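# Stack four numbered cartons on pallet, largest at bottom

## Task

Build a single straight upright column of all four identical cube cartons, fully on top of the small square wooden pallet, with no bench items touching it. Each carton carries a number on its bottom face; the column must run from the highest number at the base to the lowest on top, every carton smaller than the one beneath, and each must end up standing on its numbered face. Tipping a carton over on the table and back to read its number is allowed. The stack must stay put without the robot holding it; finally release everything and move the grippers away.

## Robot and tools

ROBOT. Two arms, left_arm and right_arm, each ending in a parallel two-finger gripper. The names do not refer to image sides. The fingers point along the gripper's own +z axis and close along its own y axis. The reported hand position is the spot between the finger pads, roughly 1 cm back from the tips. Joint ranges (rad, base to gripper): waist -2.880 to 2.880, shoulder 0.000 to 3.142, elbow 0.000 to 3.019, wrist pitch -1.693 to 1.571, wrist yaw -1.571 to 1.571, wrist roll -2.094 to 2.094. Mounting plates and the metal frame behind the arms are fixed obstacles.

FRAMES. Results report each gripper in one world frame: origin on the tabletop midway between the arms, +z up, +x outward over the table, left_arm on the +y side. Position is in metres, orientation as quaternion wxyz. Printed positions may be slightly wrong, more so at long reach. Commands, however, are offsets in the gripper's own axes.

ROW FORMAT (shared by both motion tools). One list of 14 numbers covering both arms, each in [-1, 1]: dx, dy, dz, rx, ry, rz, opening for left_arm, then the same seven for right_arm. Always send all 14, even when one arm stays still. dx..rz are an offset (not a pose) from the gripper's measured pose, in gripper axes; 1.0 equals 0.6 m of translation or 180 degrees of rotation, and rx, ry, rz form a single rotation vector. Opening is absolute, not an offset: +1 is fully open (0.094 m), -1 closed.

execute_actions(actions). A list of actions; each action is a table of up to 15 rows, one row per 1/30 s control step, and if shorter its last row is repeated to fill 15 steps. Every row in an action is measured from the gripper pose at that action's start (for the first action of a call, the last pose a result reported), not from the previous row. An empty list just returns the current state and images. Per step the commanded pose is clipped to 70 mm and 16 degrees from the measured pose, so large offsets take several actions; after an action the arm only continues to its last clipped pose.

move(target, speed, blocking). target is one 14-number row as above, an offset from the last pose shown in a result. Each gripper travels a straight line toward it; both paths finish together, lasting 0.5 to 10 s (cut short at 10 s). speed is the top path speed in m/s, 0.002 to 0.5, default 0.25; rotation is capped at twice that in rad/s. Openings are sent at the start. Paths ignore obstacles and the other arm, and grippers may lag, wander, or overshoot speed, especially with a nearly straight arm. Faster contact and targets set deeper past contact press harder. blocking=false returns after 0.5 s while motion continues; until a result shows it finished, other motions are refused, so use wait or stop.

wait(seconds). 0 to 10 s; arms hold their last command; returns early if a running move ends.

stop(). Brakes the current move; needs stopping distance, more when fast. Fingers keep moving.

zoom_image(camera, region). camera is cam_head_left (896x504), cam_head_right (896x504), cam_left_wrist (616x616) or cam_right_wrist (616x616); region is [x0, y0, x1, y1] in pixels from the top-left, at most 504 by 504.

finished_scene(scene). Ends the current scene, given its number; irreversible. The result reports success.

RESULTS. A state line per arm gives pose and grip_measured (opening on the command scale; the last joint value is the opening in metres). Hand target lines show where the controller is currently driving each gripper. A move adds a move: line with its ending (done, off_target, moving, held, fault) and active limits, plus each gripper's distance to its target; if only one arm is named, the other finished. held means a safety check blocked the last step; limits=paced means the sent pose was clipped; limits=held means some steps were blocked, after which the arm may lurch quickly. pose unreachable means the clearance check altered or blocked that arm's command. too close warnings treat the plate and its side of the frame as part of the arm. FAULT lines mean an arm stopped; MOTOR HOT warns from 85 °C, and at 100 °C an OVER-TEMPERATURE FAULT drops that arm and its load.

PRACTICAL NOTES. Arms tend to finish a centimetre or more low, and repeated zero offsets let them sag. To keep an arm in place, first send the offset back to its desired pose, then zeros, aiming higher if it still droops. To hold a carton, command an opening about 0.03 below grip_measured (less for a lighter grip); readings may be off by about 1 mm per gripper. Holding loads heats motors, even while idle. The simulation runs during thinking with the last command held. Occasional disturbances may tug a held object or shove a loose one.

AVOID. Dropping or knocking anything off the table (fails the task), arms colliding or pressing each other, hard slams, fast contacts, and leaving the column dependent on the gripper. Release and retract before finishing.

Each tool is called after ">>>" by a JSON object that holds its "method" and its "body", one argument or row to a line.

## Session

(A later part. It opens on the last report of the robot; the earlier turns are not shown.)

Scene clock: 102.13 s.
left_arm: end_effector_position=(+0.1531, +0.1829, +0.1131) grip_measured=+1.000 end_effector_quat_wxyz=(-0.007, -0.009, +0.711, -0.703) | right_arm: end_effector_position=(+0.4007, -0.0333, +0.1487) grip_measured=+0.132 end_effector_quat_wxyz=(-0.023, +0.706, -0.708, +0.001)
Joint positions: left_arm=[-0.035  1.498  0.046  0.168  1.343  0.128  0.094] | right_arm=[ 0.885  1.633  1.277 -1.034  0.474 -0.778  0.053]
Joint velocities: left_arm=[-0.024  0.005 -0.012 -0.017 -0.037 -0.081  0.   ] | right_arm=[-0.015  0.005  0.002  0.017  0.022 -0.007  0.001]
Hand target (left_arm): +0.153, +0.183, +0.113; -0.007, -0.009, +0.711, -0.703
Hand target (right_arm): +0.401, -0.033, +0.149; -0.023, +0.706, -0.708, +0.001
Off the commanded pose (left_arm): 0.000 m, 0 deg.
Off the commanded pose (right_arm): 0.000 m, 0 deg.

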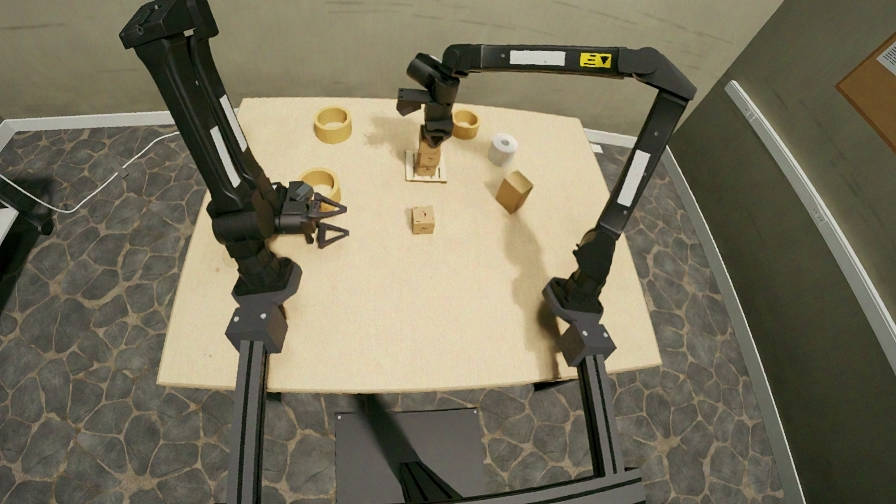

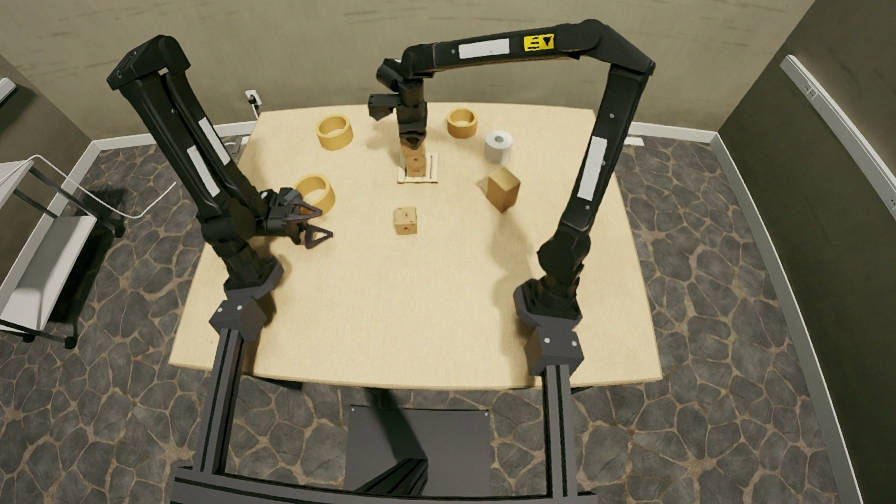

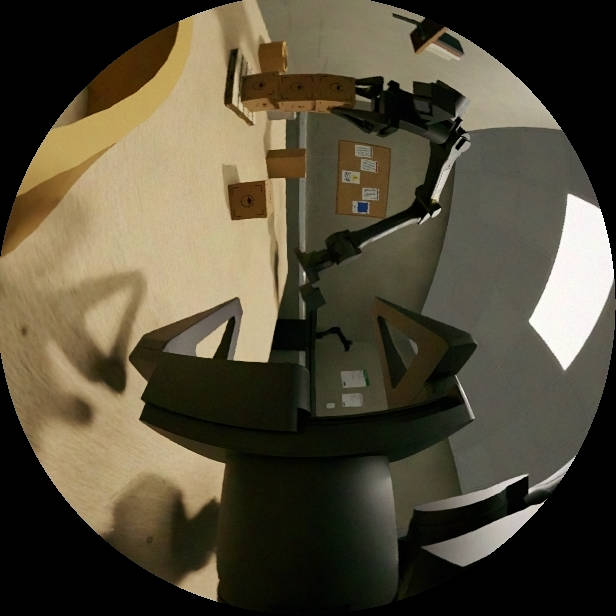

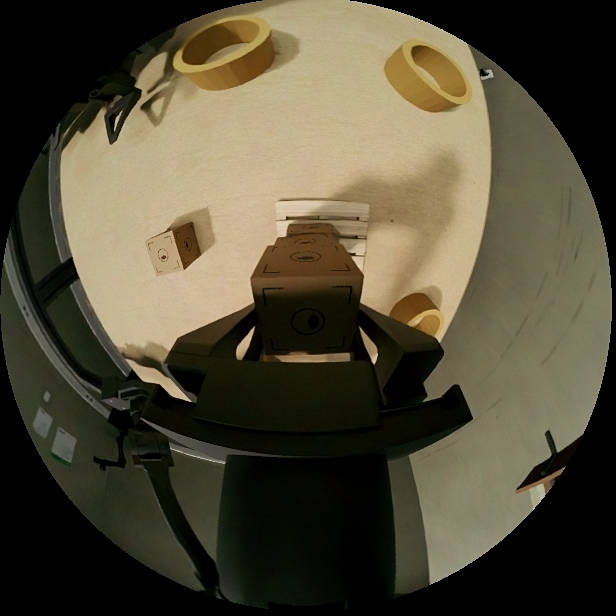

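>>> {"method": "execute_actions", "body": {
  "actions": [
    [[0,0,0,0,0,0,1,0,0,0,0,0,0,1]]
  ]
}}

>>> {"method": "move", "body": {
  "target": [0,0,0,0,0,0,1,-0.015,-0.02,-0.13,0,0,0,1],
  "speed": 0.12
}}

>>> {"method": "move", "body": {
  "target": [0,0,0,0,0,0,1,-0.045,0.29,0,0,0,0,1]
}}

>>> {"method": "move", "body": {
  "target": [0,0,0,0,0,0,1,0,0,0.23,0,0,0,1],
  "speed": 0.15
}}

Scene clock: 102.93 s.
left_arm: end_effector_position=(+0.1531, +0.1829, +0.1131) grip_measured=+1.000 end_effector_quat_wxyz=(-0.007, -0.009, +0.711, -0.703) | right_arm: end_effector_position=(+0.4007, -0.0333, +0.1487) grip_measured=+1.000 end_effector_quat_wxyz=(-0.023, +0.706, -0.708, +0.001)
Joint positions: left_arm=[-0.035  1.498  0.046  0.168  1.343  0.128  0.094] | right_arm=[ 0.885  1.633  1.277 -1.034  0.474 -0.778  0.094]
Joint velocities: left_arm=[ 0.005  0.005 -0.017  0.002  0.007  0.007  0.   ] | right_arm=[-0.015 -0.005 -0.012  0.017 -0.022 -0.051  0.   ]
Hand target (left_arm): +0.153, +0.183, +0.113; -0.007, -0.009, +0.711, -0.703
Hand target (right_arm): +0.401, -0.033, +0.149; -0.023, +0.706, -0.708, +0.001
Off the commanded pose (left_arm): 0.000 m, 0 deg.
Off the commanded pose (right_arm): 0.000 m, 0 deg.

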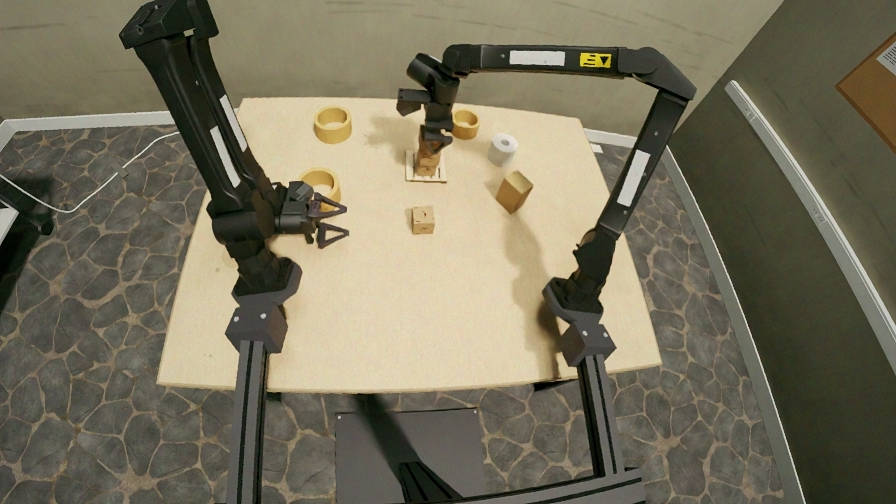

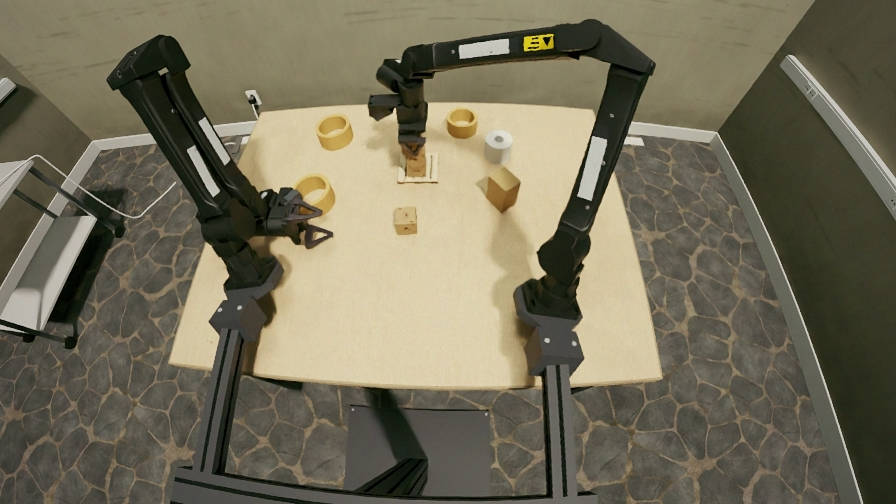

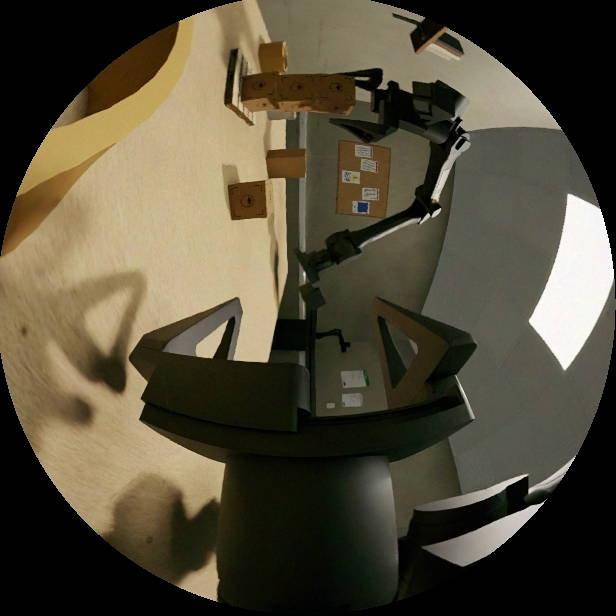

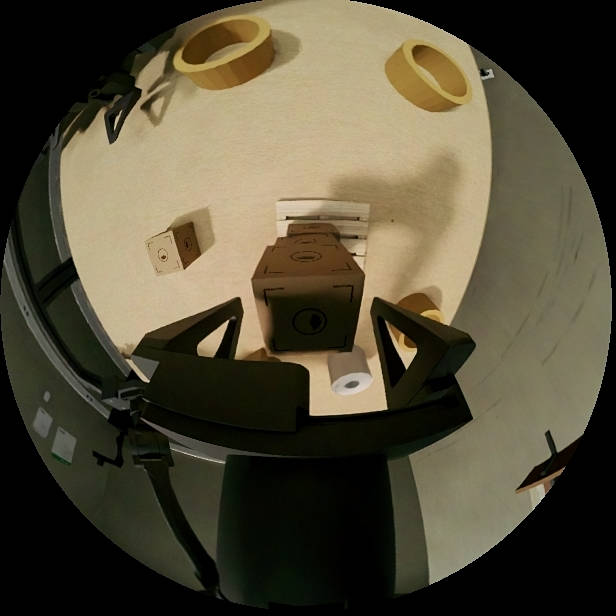

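Scene clock: 104.00 s.
left_arm: end_effector_position=(+0.1531, +0.1829, +0.1131) grip_measured=+1.000 end_effector_quat_wxyz=(-0.007, -0.009, +0.711, -0.703) | right_arm: end_effector_position=(+0.3969, -0.0338, +0.2066) grip_measured=+1.000 end_effector_quat_wxyz=(-0.000, +0.715, -0.699, +0.003)
Joint positions: left_arm=[-0.035  1.498  0.046  0.168  1.343  0.128  0.094] | right_arm=[ 0.945  1.608  1.386 -1.25   0.484 -0.714  0.094]
Joint velocities: left_arm=[-0.005 -0.015  0.002  0.022 -0.095  0.022  0.   ] | right_arm=[-0.034 -0.005  0.017  0.007 -0.037 -0.037  0.   ]
Hand target (left_arm): +0.153, +0.183, +0.113; -0.007, -0.009, +0.711, -0.703
Hand target (right_arm): +0.409, -0.027, +0.227; -0.022, +0.706, -0.708, +0.001
Off the commanded pose (left_arm): 0.000 m, 0 deg.
Off the commanded pose (right_arm): 0.025 m, 3 deg.
move: off_target (right_arm)

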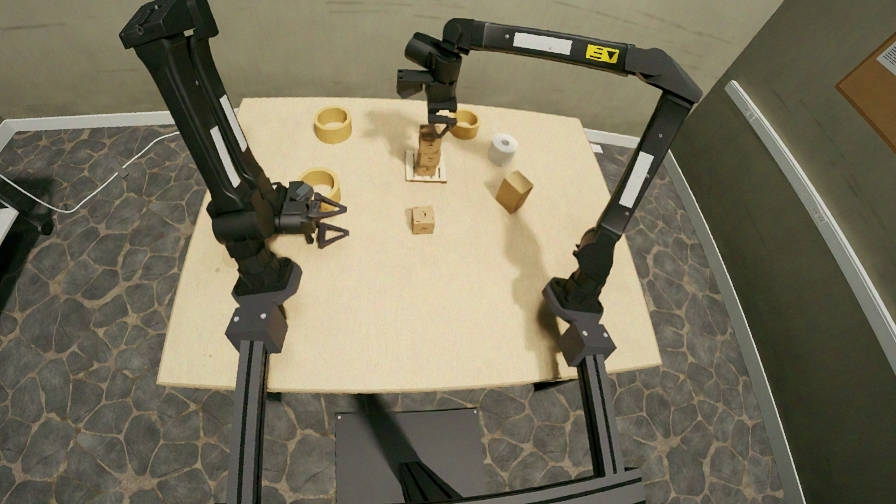

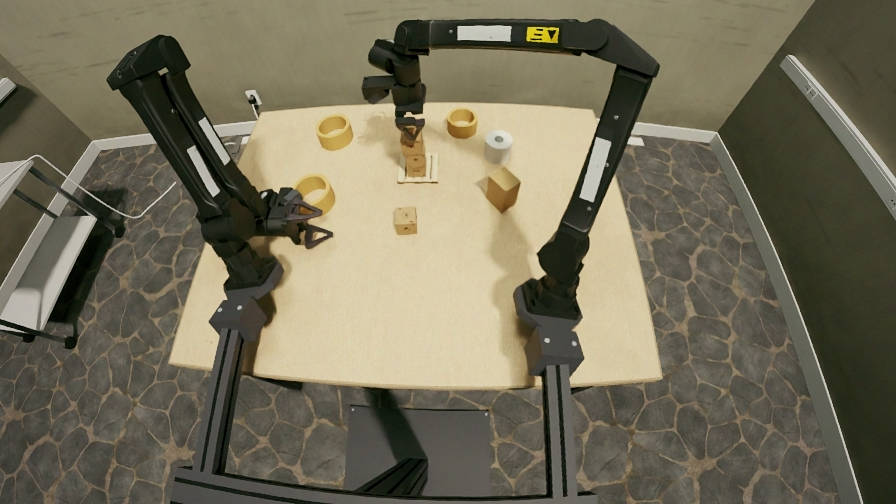

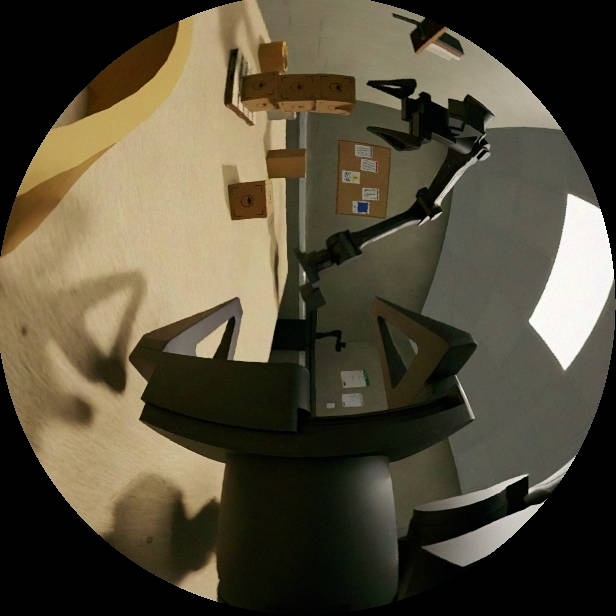

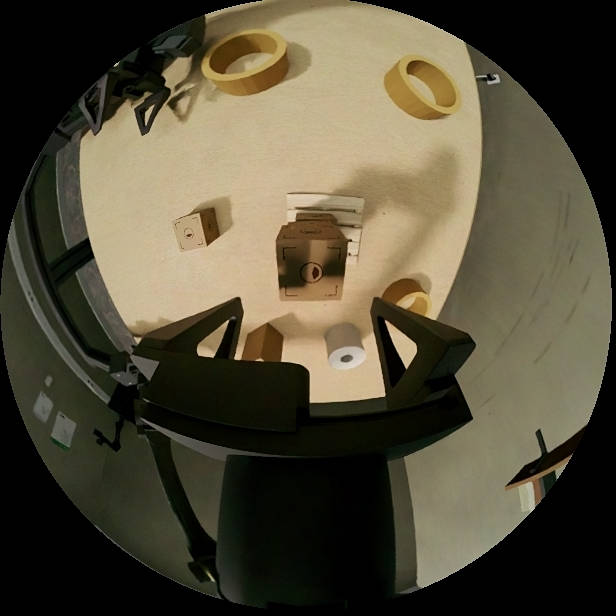

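Scene clock: 105.30 s.
left_arm: end_effector_position=(+0.1531, +0.1829, +0.1131) grip_measured=+1.000 end_effector_quat_wxyz=(-0.007, -0.009, +0.711, -0.703) | right_arm: end_effector_position=(+0.2210, -0.0107, +0.1985) grip_measured=+1.000 end_effector_quat_wxyz=(+0.009, +0.724, -0.689, +0.009)
Joint positions: left_arm=[-0.035  1.498  0.046  0.168  1.343  0.128  0.094] | right_arm=[ 1.261  1.567  1.097 -1.197  0.491 -0.37   0.094]
Joint velocities: left_arm=[-0.015 -0.005  0.002  0.002 -0.095  0.022  0.   ] | right_arm=[-0.015 -0.015 -0.012 -0.007 -0.051  0.037  0.   ]
Hand target (left_arm): +0.153, +0.183, +0.113; -0.007, -0.009, +0.711, -0.703
Hand target (right_arm): +0.223, -0.012, +0.202; +0.002, +0.715, -0.699, +0.006
Off the commanded pose (left_arm): 0.000 m, 0 deg.
Off the commanded pose (right_arm): 0.007 m, 2 deg.
move: done

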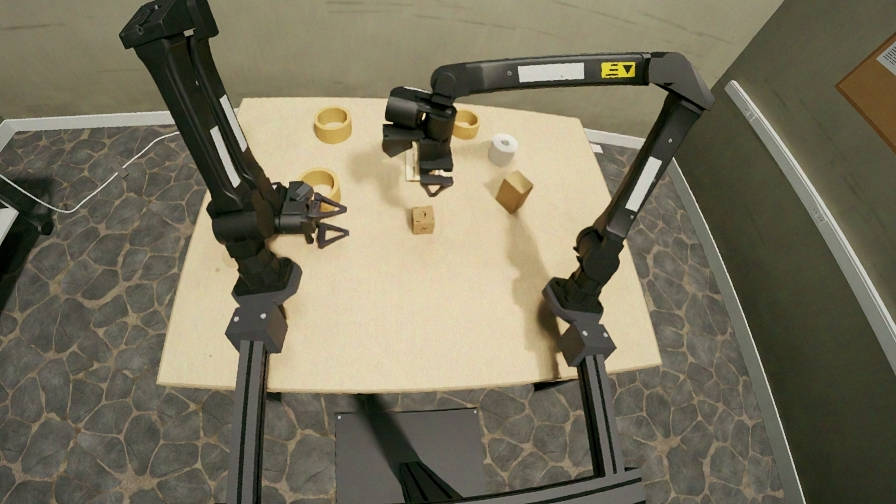

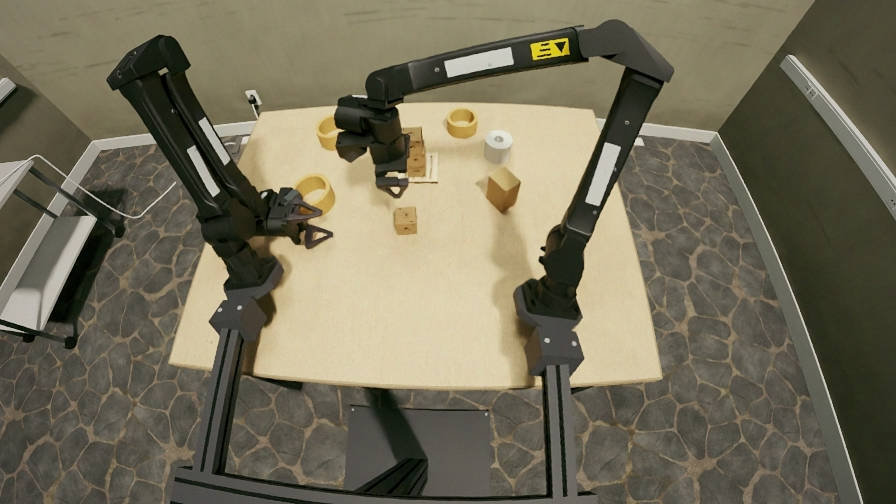

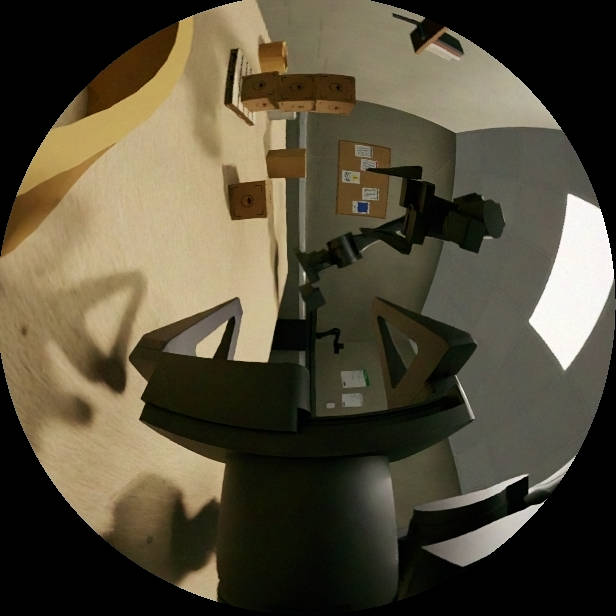

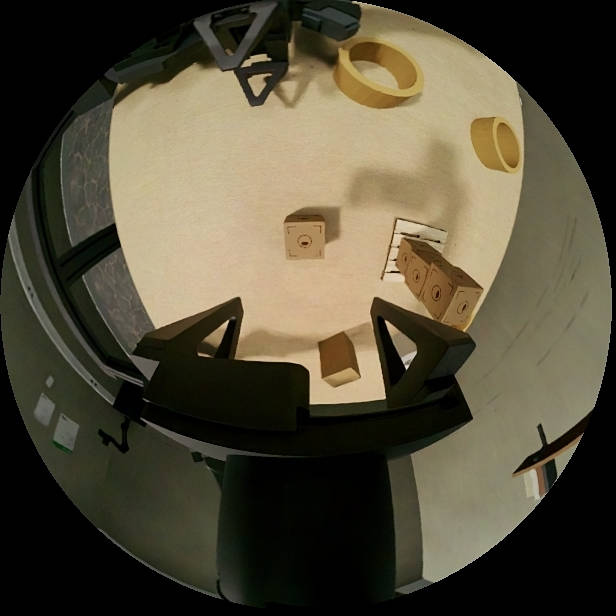

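Scene clock: 106.63 s.
left_arm: end_effector_position=(+0.1531, +0.1829, +0.1131) grip_measured=+1.000 end_effector_quat_wxyz=(-0.007, -0.009, +0.711, -0.703) | right_arm: end_effector_position=(+0.2238, -0.0097, +0.0710) grip_measured=+1.000 end_effector_quat_wxyz=(+0.000, +0.720, -0.694, +0.004)
Joint positions: left_arm=[-0.035  1.498  0.046  0.168  1.343  0.128  0.094] | right_arm=[ 1.113  1.721  0.939 -0.782  0.494 -0.536  0.094]
Joint velocities: left_arm=[ 0.005 -0.015  0.007 -0.002  0.051 -0.007  0.   ] | right_arm=[-0.015 -0.005 -0.007 -0.002 -0.051  0.007  0.   ]
Hand target (left_arm): +0.153, +0.183, +0.113; -0.007, -0.009, +0.711, -0.703
Hand target (right_arm): +0.223, -0.014, +0.062; +0.008, +0.724, -0.690, +0.007
Off the commanded pose (left_arm): 0.000 m, 0 deg.
Off the commanded pose (right_arm): 0.012 m, 1 deg.
move: off_target (right_arm)

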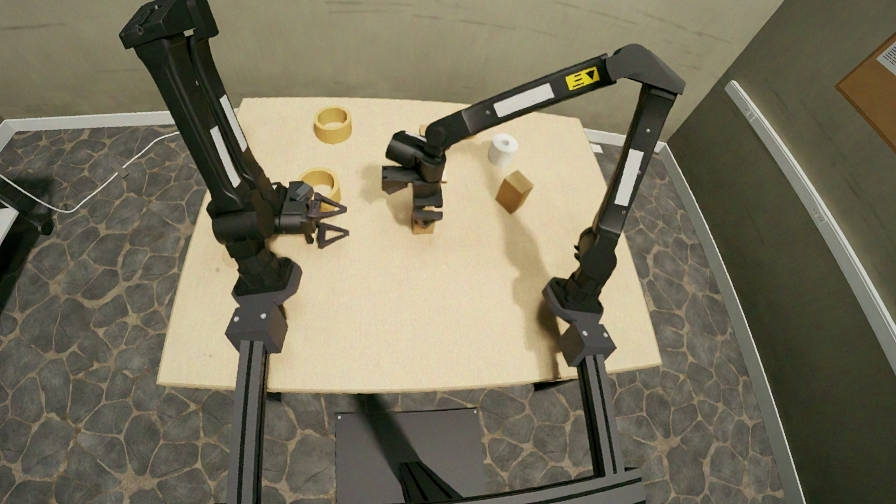

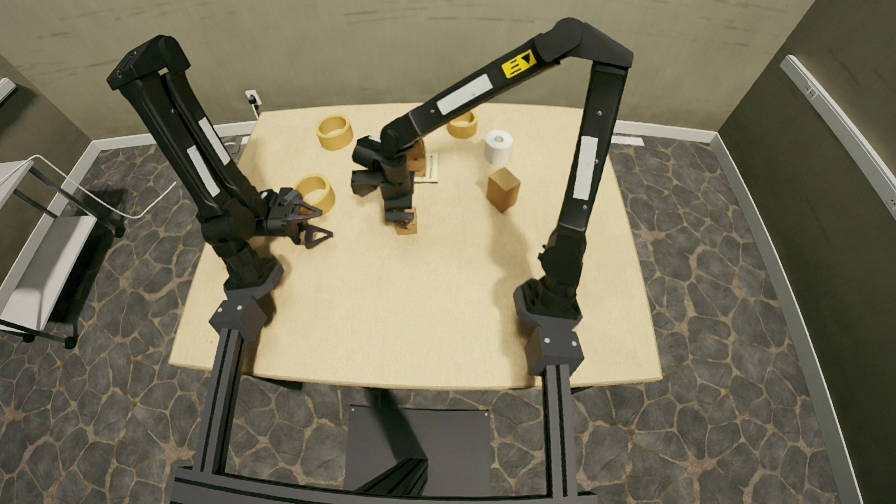

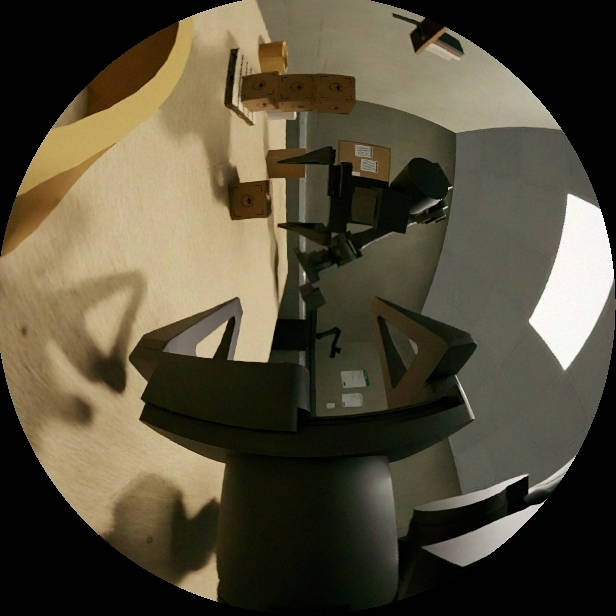

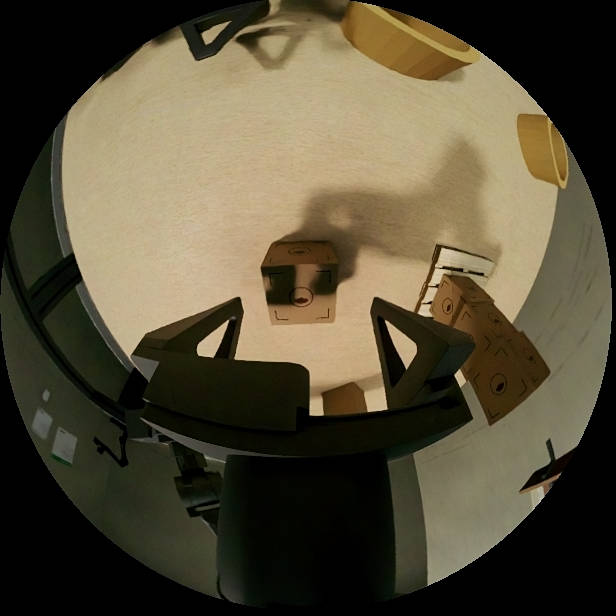

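>>> {"method": "move", "body": {
  "target": [0,0,0,0,0,0,1,0.018,0.005,0.085,0,0,0,1],
  "speed": 0.08
}}

>>> {"method": "execute_actions", "body": {
  "actions": [
    [[0,0,0,0,0,0,1,0,0,0,0,0,0,0.05]],
    [[0,0,0,0,0,0,1,0,0,0,0,0,0,0.05]]
  ]
}}

>>> {"method": "move", "body": {
  "target": [0,0,0,0,0,0,1,0,0,-0.38,0,0,0,0.05],
  "speed": 0.18
}}

>>> {"method": "move", "body": {
  "target": [0,0,0,0,0,0,1,0.02,-0.33,-0.02,0.012,-0.012,0,0.05],
  "speed": 0.15
}}

Scene clock: 108.00 s.
left_arm: end_effector_position=(+0.1531, +0.1829, +0.1131) grip_measured=+1.000 end_effector_quat_wxyz=(-0.007, -0.009, +0.711, -0.703) | right_arm: end_effector_position=(+0.2245, -0.0154, +0.0315) grip_measured=+1.000 end_effector_quat_wxyz=(-0.010, +0.716, -0.698, +0.001)
Joint positions: left_arm=[-0.035  1.498  0.046  0.168  1.343  0.128  0.094] | right_arm=[ 1.061  1.771  0.884 -0.623  0.493 -0.596  0.094]
Joint velocities: left_arm=[-0.005 -0.005 -0.012  0.002 -0.007 -0.037  0.   ] | right_arm=[ 0.015 -0.015  0.002  0.002  0.051  0.007  0.   ]
Hand target (left_arm): +0.153, +0.183, +0.113; -0.007, -0.009, +0.711, -0.703
Hand target (right_arm): +0.222, -0.021, +0.021; +0.000, +0.720, -0.694, +0.003
Off the commanded pose (left_arm): 0.000 m, 0 deg.
Off the commanded pose (right_arm): 0.013 m, 1 deg.
move: off_target (right_arm)

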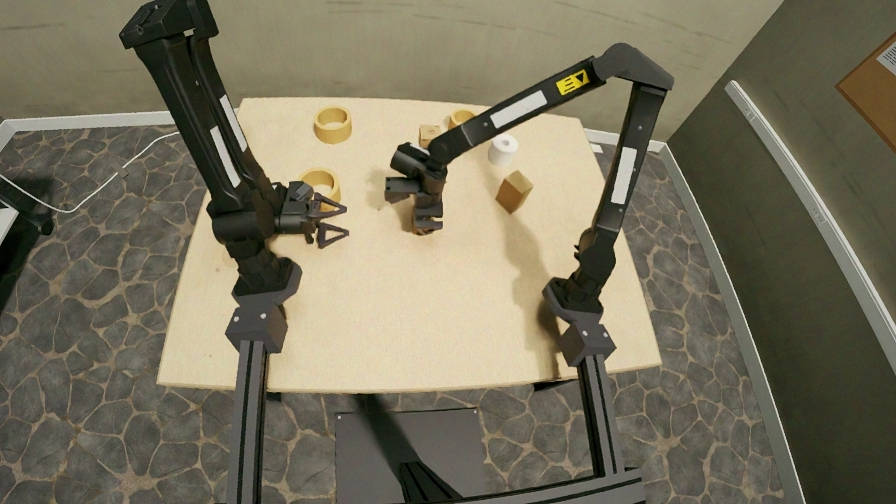

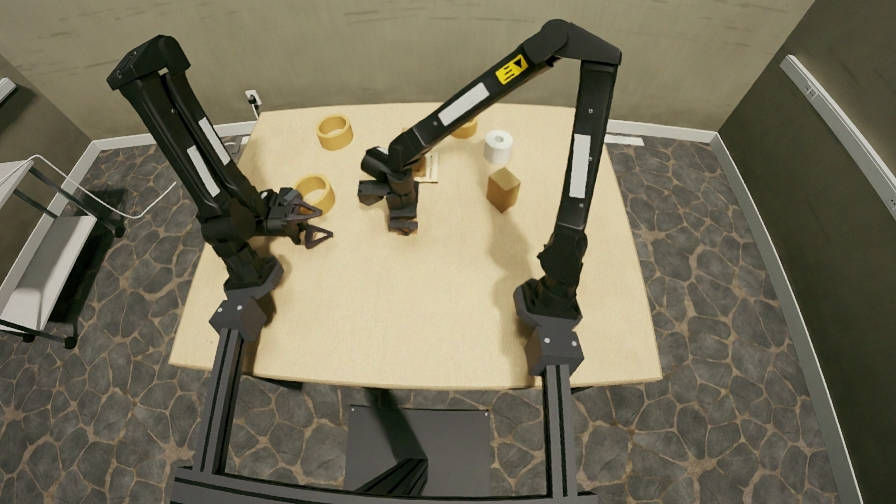

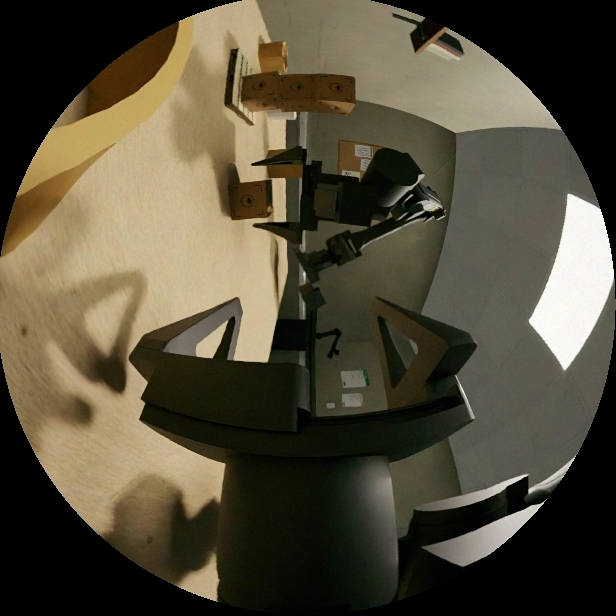

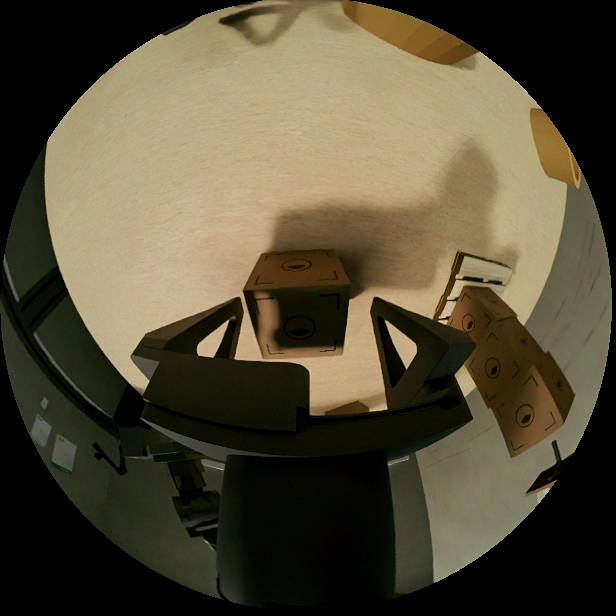

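Scene clock: 109.00 s.
left_arm: end_effector_position=(+0.1531, +0.1829, +0.1131) grip_measured=+1.000 end_effector_quat_wxyz=(-0.007, -0.009, +0.711, -0.703) | right_arm: end_effector_position=(+0.2245, -0.0154, +0.0315) grip_measured=+0.130 end_effector_quat_wxyz=(-0.010, +0.716, -0.698, +0.001)
Joint positions: left_arm=[-0.035  1.498  0.046  0.168  1.343  0.128  0.094] | right_arm=[ 1.061  1.771  0.884 -0.623  0.493 -0.596  0.053]
Joint velocities: left_arm=[ 0.005  0.005 -0.012  0.002 -0.022 -0.007  0.   ] | right_arm=[ 0.005 -0.005  0.017  0.002  0.022 -0.007 -0.001]
Hand target (left_arm): +0.153, +0.183, +0.113; -0.007, -0.009, +0.711, -0.703
Hand target (right_arm): +0.224, -0.015, +0.031; -0.010, +0.716, -0.698, +0.001
Off the commanded pose (left_arm): 0.000 m, 0 deg.
Off the commanded pose (right_arm): 0.000 m, 0 deg.

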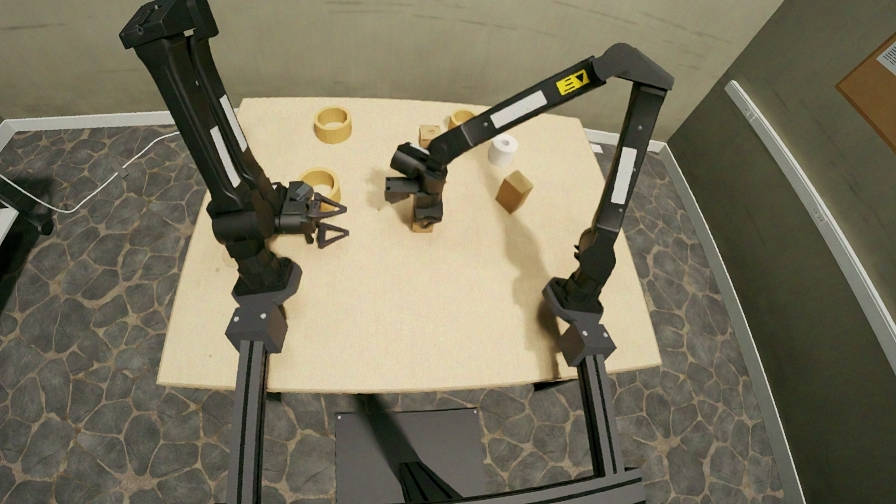

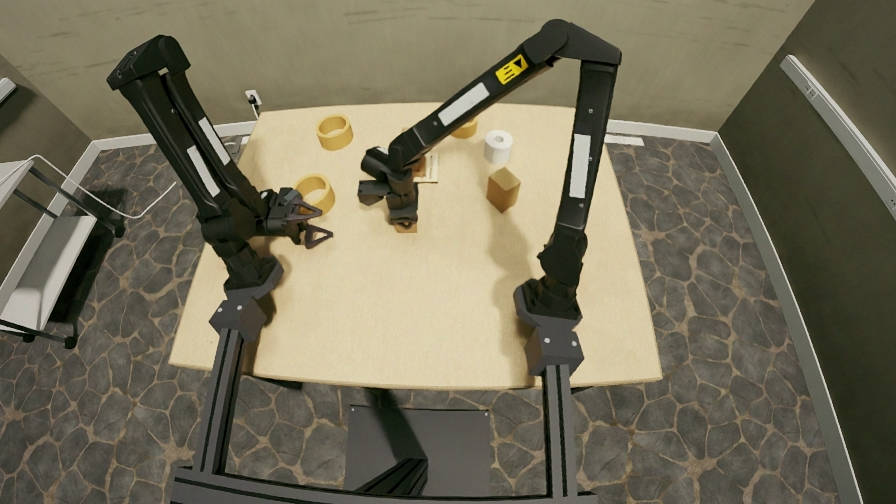

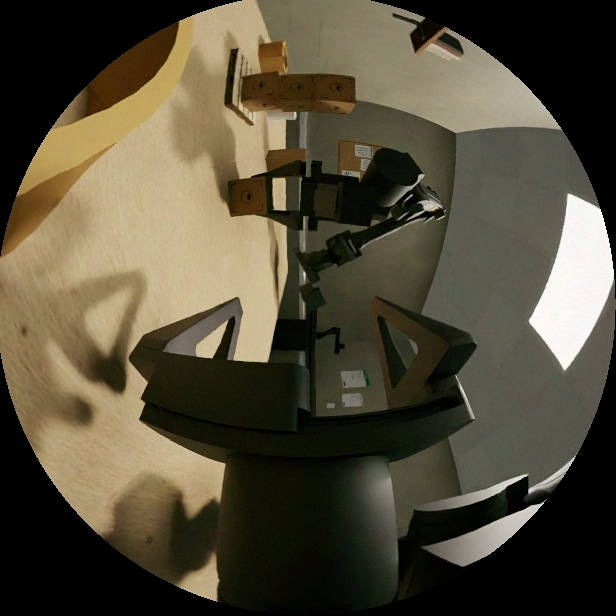

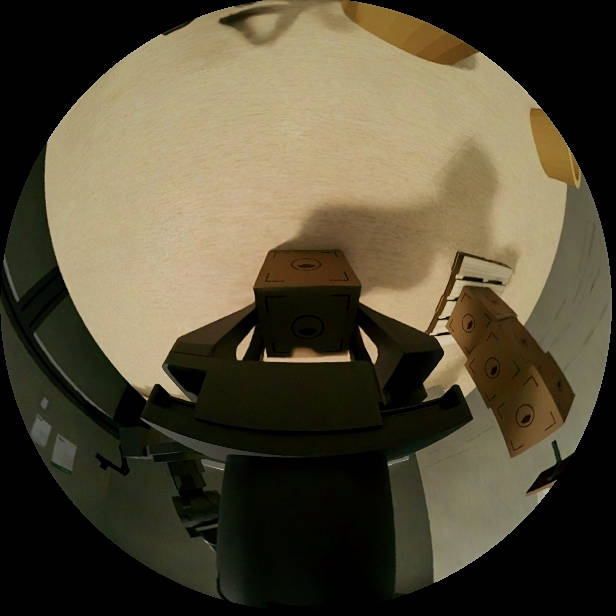

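Scene clock: 110.73 s.
left_arm: end_effector_position=(+0.1531, +0.1829, +0.1131) grip_measured=+1.000 end_effector_quat_wxyz=(-0.007, -0.009, +0.711, -0.703) | right_arm: end_effector_position=(+0.2082, -0.0295, +0.2383) grip_measured=+0.130 end_effector_quat_wxyz=(+0.011, +0.726, -0.687, +0.015)
Joint positions: left_arm=[-0.035  1.498  0.046  0.168  1.343  0.128  0.094] | right_arm=[ 1.324  1.494  1.107 -1.323  0.493 -0.301  0.053]
Joint velocities: left_arm=[-0.015 -0.005 -0.022  0.002  0.051  0.022  0.   ] | right_arm=[-0.005 -0.015  0.012 -0.017  0.007  0.022 -0.   ]
Hand target (left_arm): +0.153, +0.183, +0.113; -0.007, -0.009, +0.711, -0.703
Hand target (right_arm): +0.217, -0.019, +0.258; -0.009, +0.716, -0.698, +0.004
Off the commanded pose (left_arm): 0.000 m, 0 deg.
Off the commanded pose (right_arm): 0.027 m, 3 deg.
move: off_target (right_arm)

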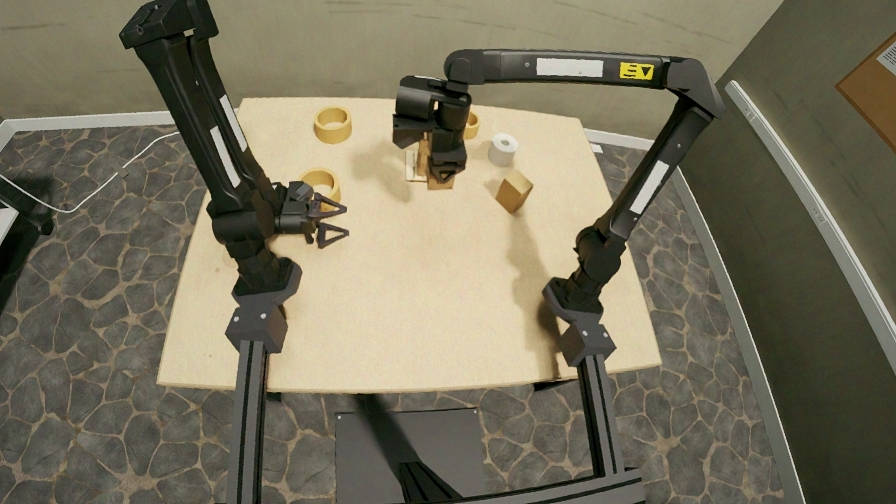

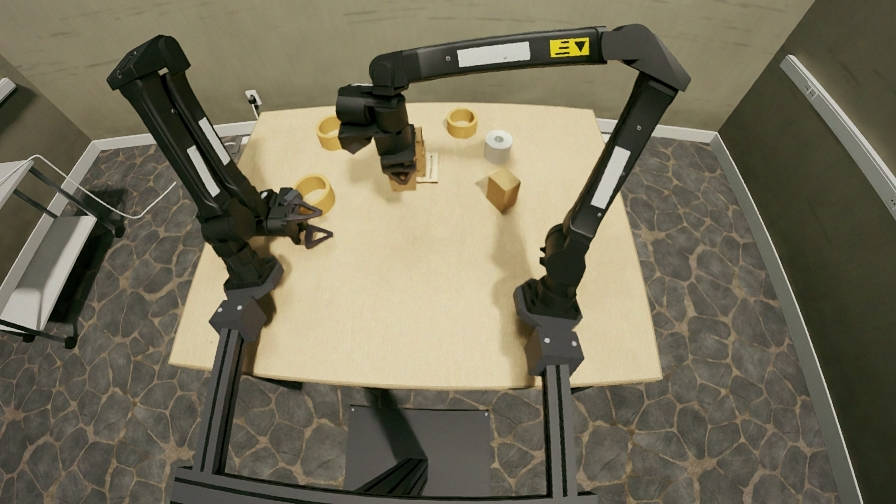

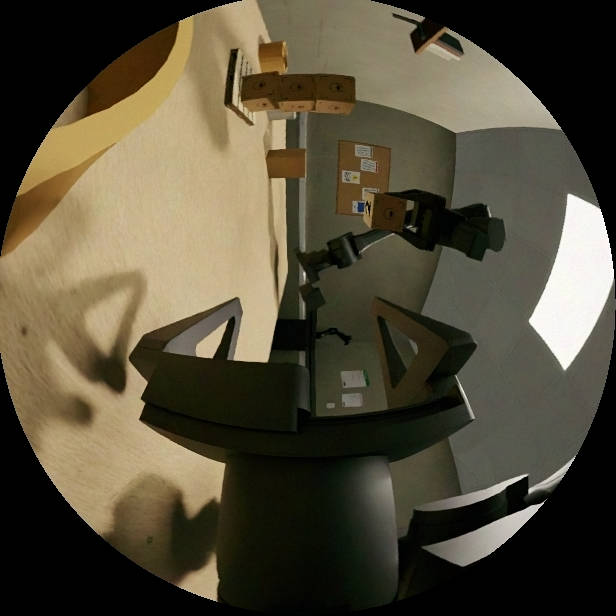

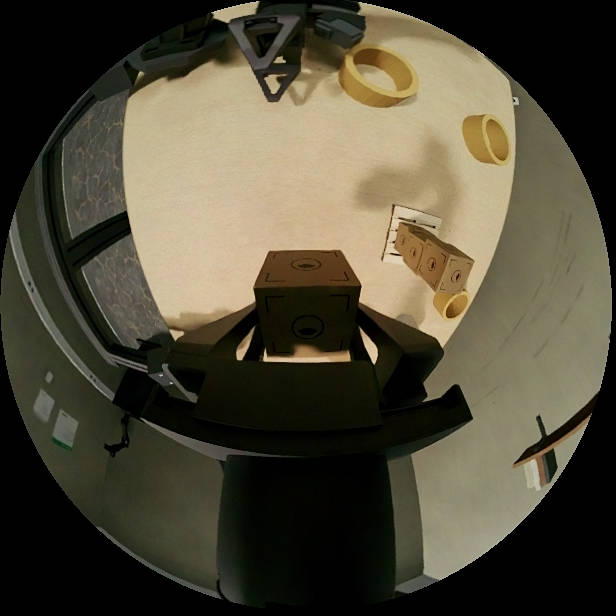

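Scene clock: 112.57 s.
left_arm: end_effector_position=(+0.1531, +0.1829, +0.1131) grip_measured=+1.000 end_effector_quat_wxyz=(-0.007, -0.009, +0.711, -0.703) | right_arm: end_effector_position=(+0.3912, -0.0372, +0.2502) grip_measured=+0.131 end_effector_quat_wxyz=(-0.012, +0.727, -0.686, +0.012)
Joint positions: left_arm=[-0.035  1.498  0.046  0.168  1.343  0.128  0.094] | right_arm=[ 0.998  1.559  1.421 -1.337  0.509 -0.7    0.053]
Joint velocities: left_arm=[ 0.005 -0.015 -0.007  0.012  0.051  0.11   0.   ] | right_arm=[-0.015 -0.005  0.002 -0.017 -0.007 -0.095 -0.001]
Hand target (left_arm): +0.153, +0.183, +0.113; -0.007, -0.009, +0.711, -0.703
Hand target (right_arm): +0.405, -0.030, +0.255; -0.018, +0.727, -0.686, +0.011
Off the commanded pose (left_arm): 0.000 m, 0 deg.
Off the commanded pose (right_arm): 0.017 m, 0 deg.
move: off_target (right_arm)

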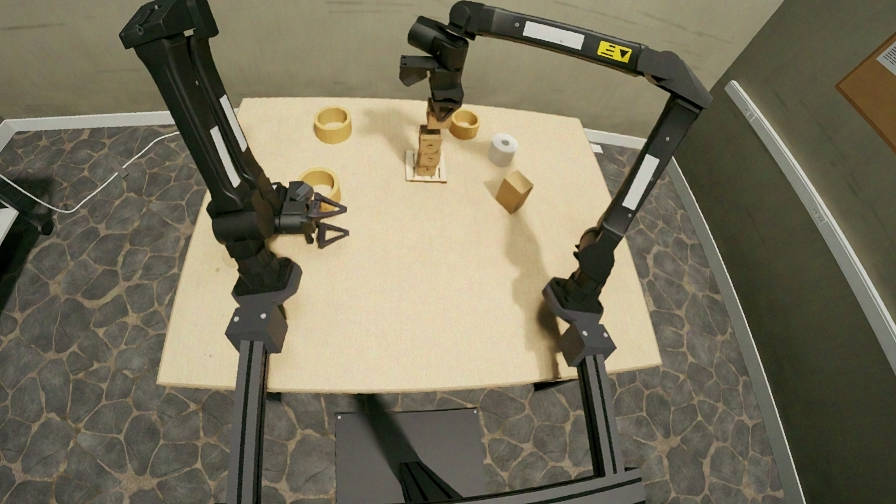

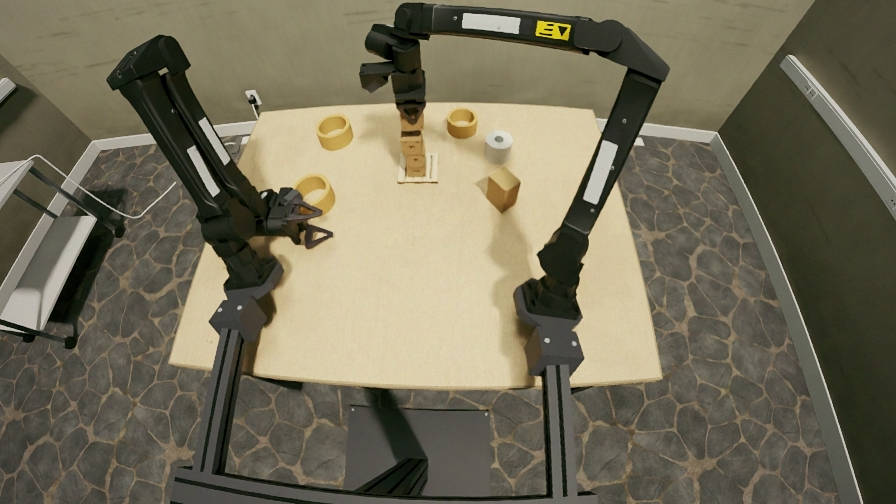

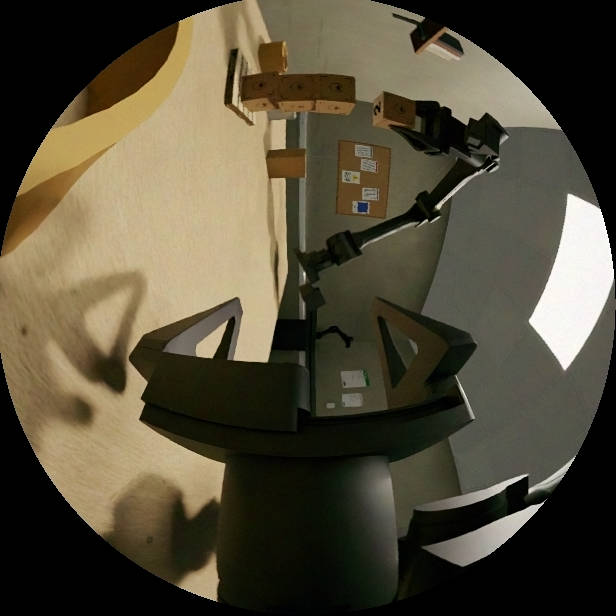

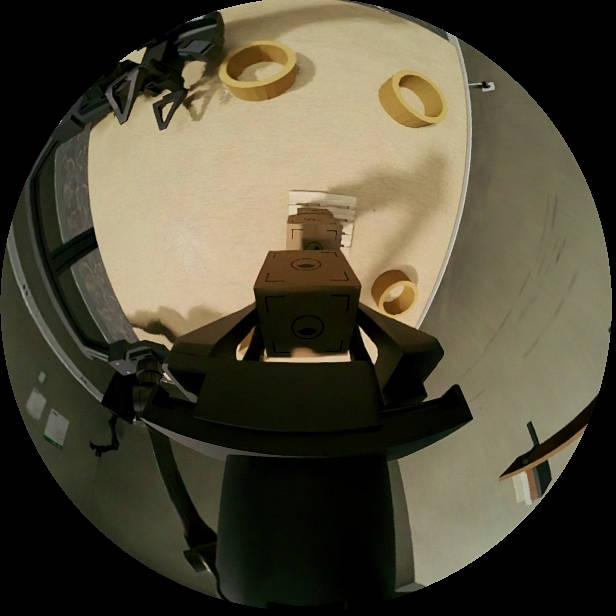

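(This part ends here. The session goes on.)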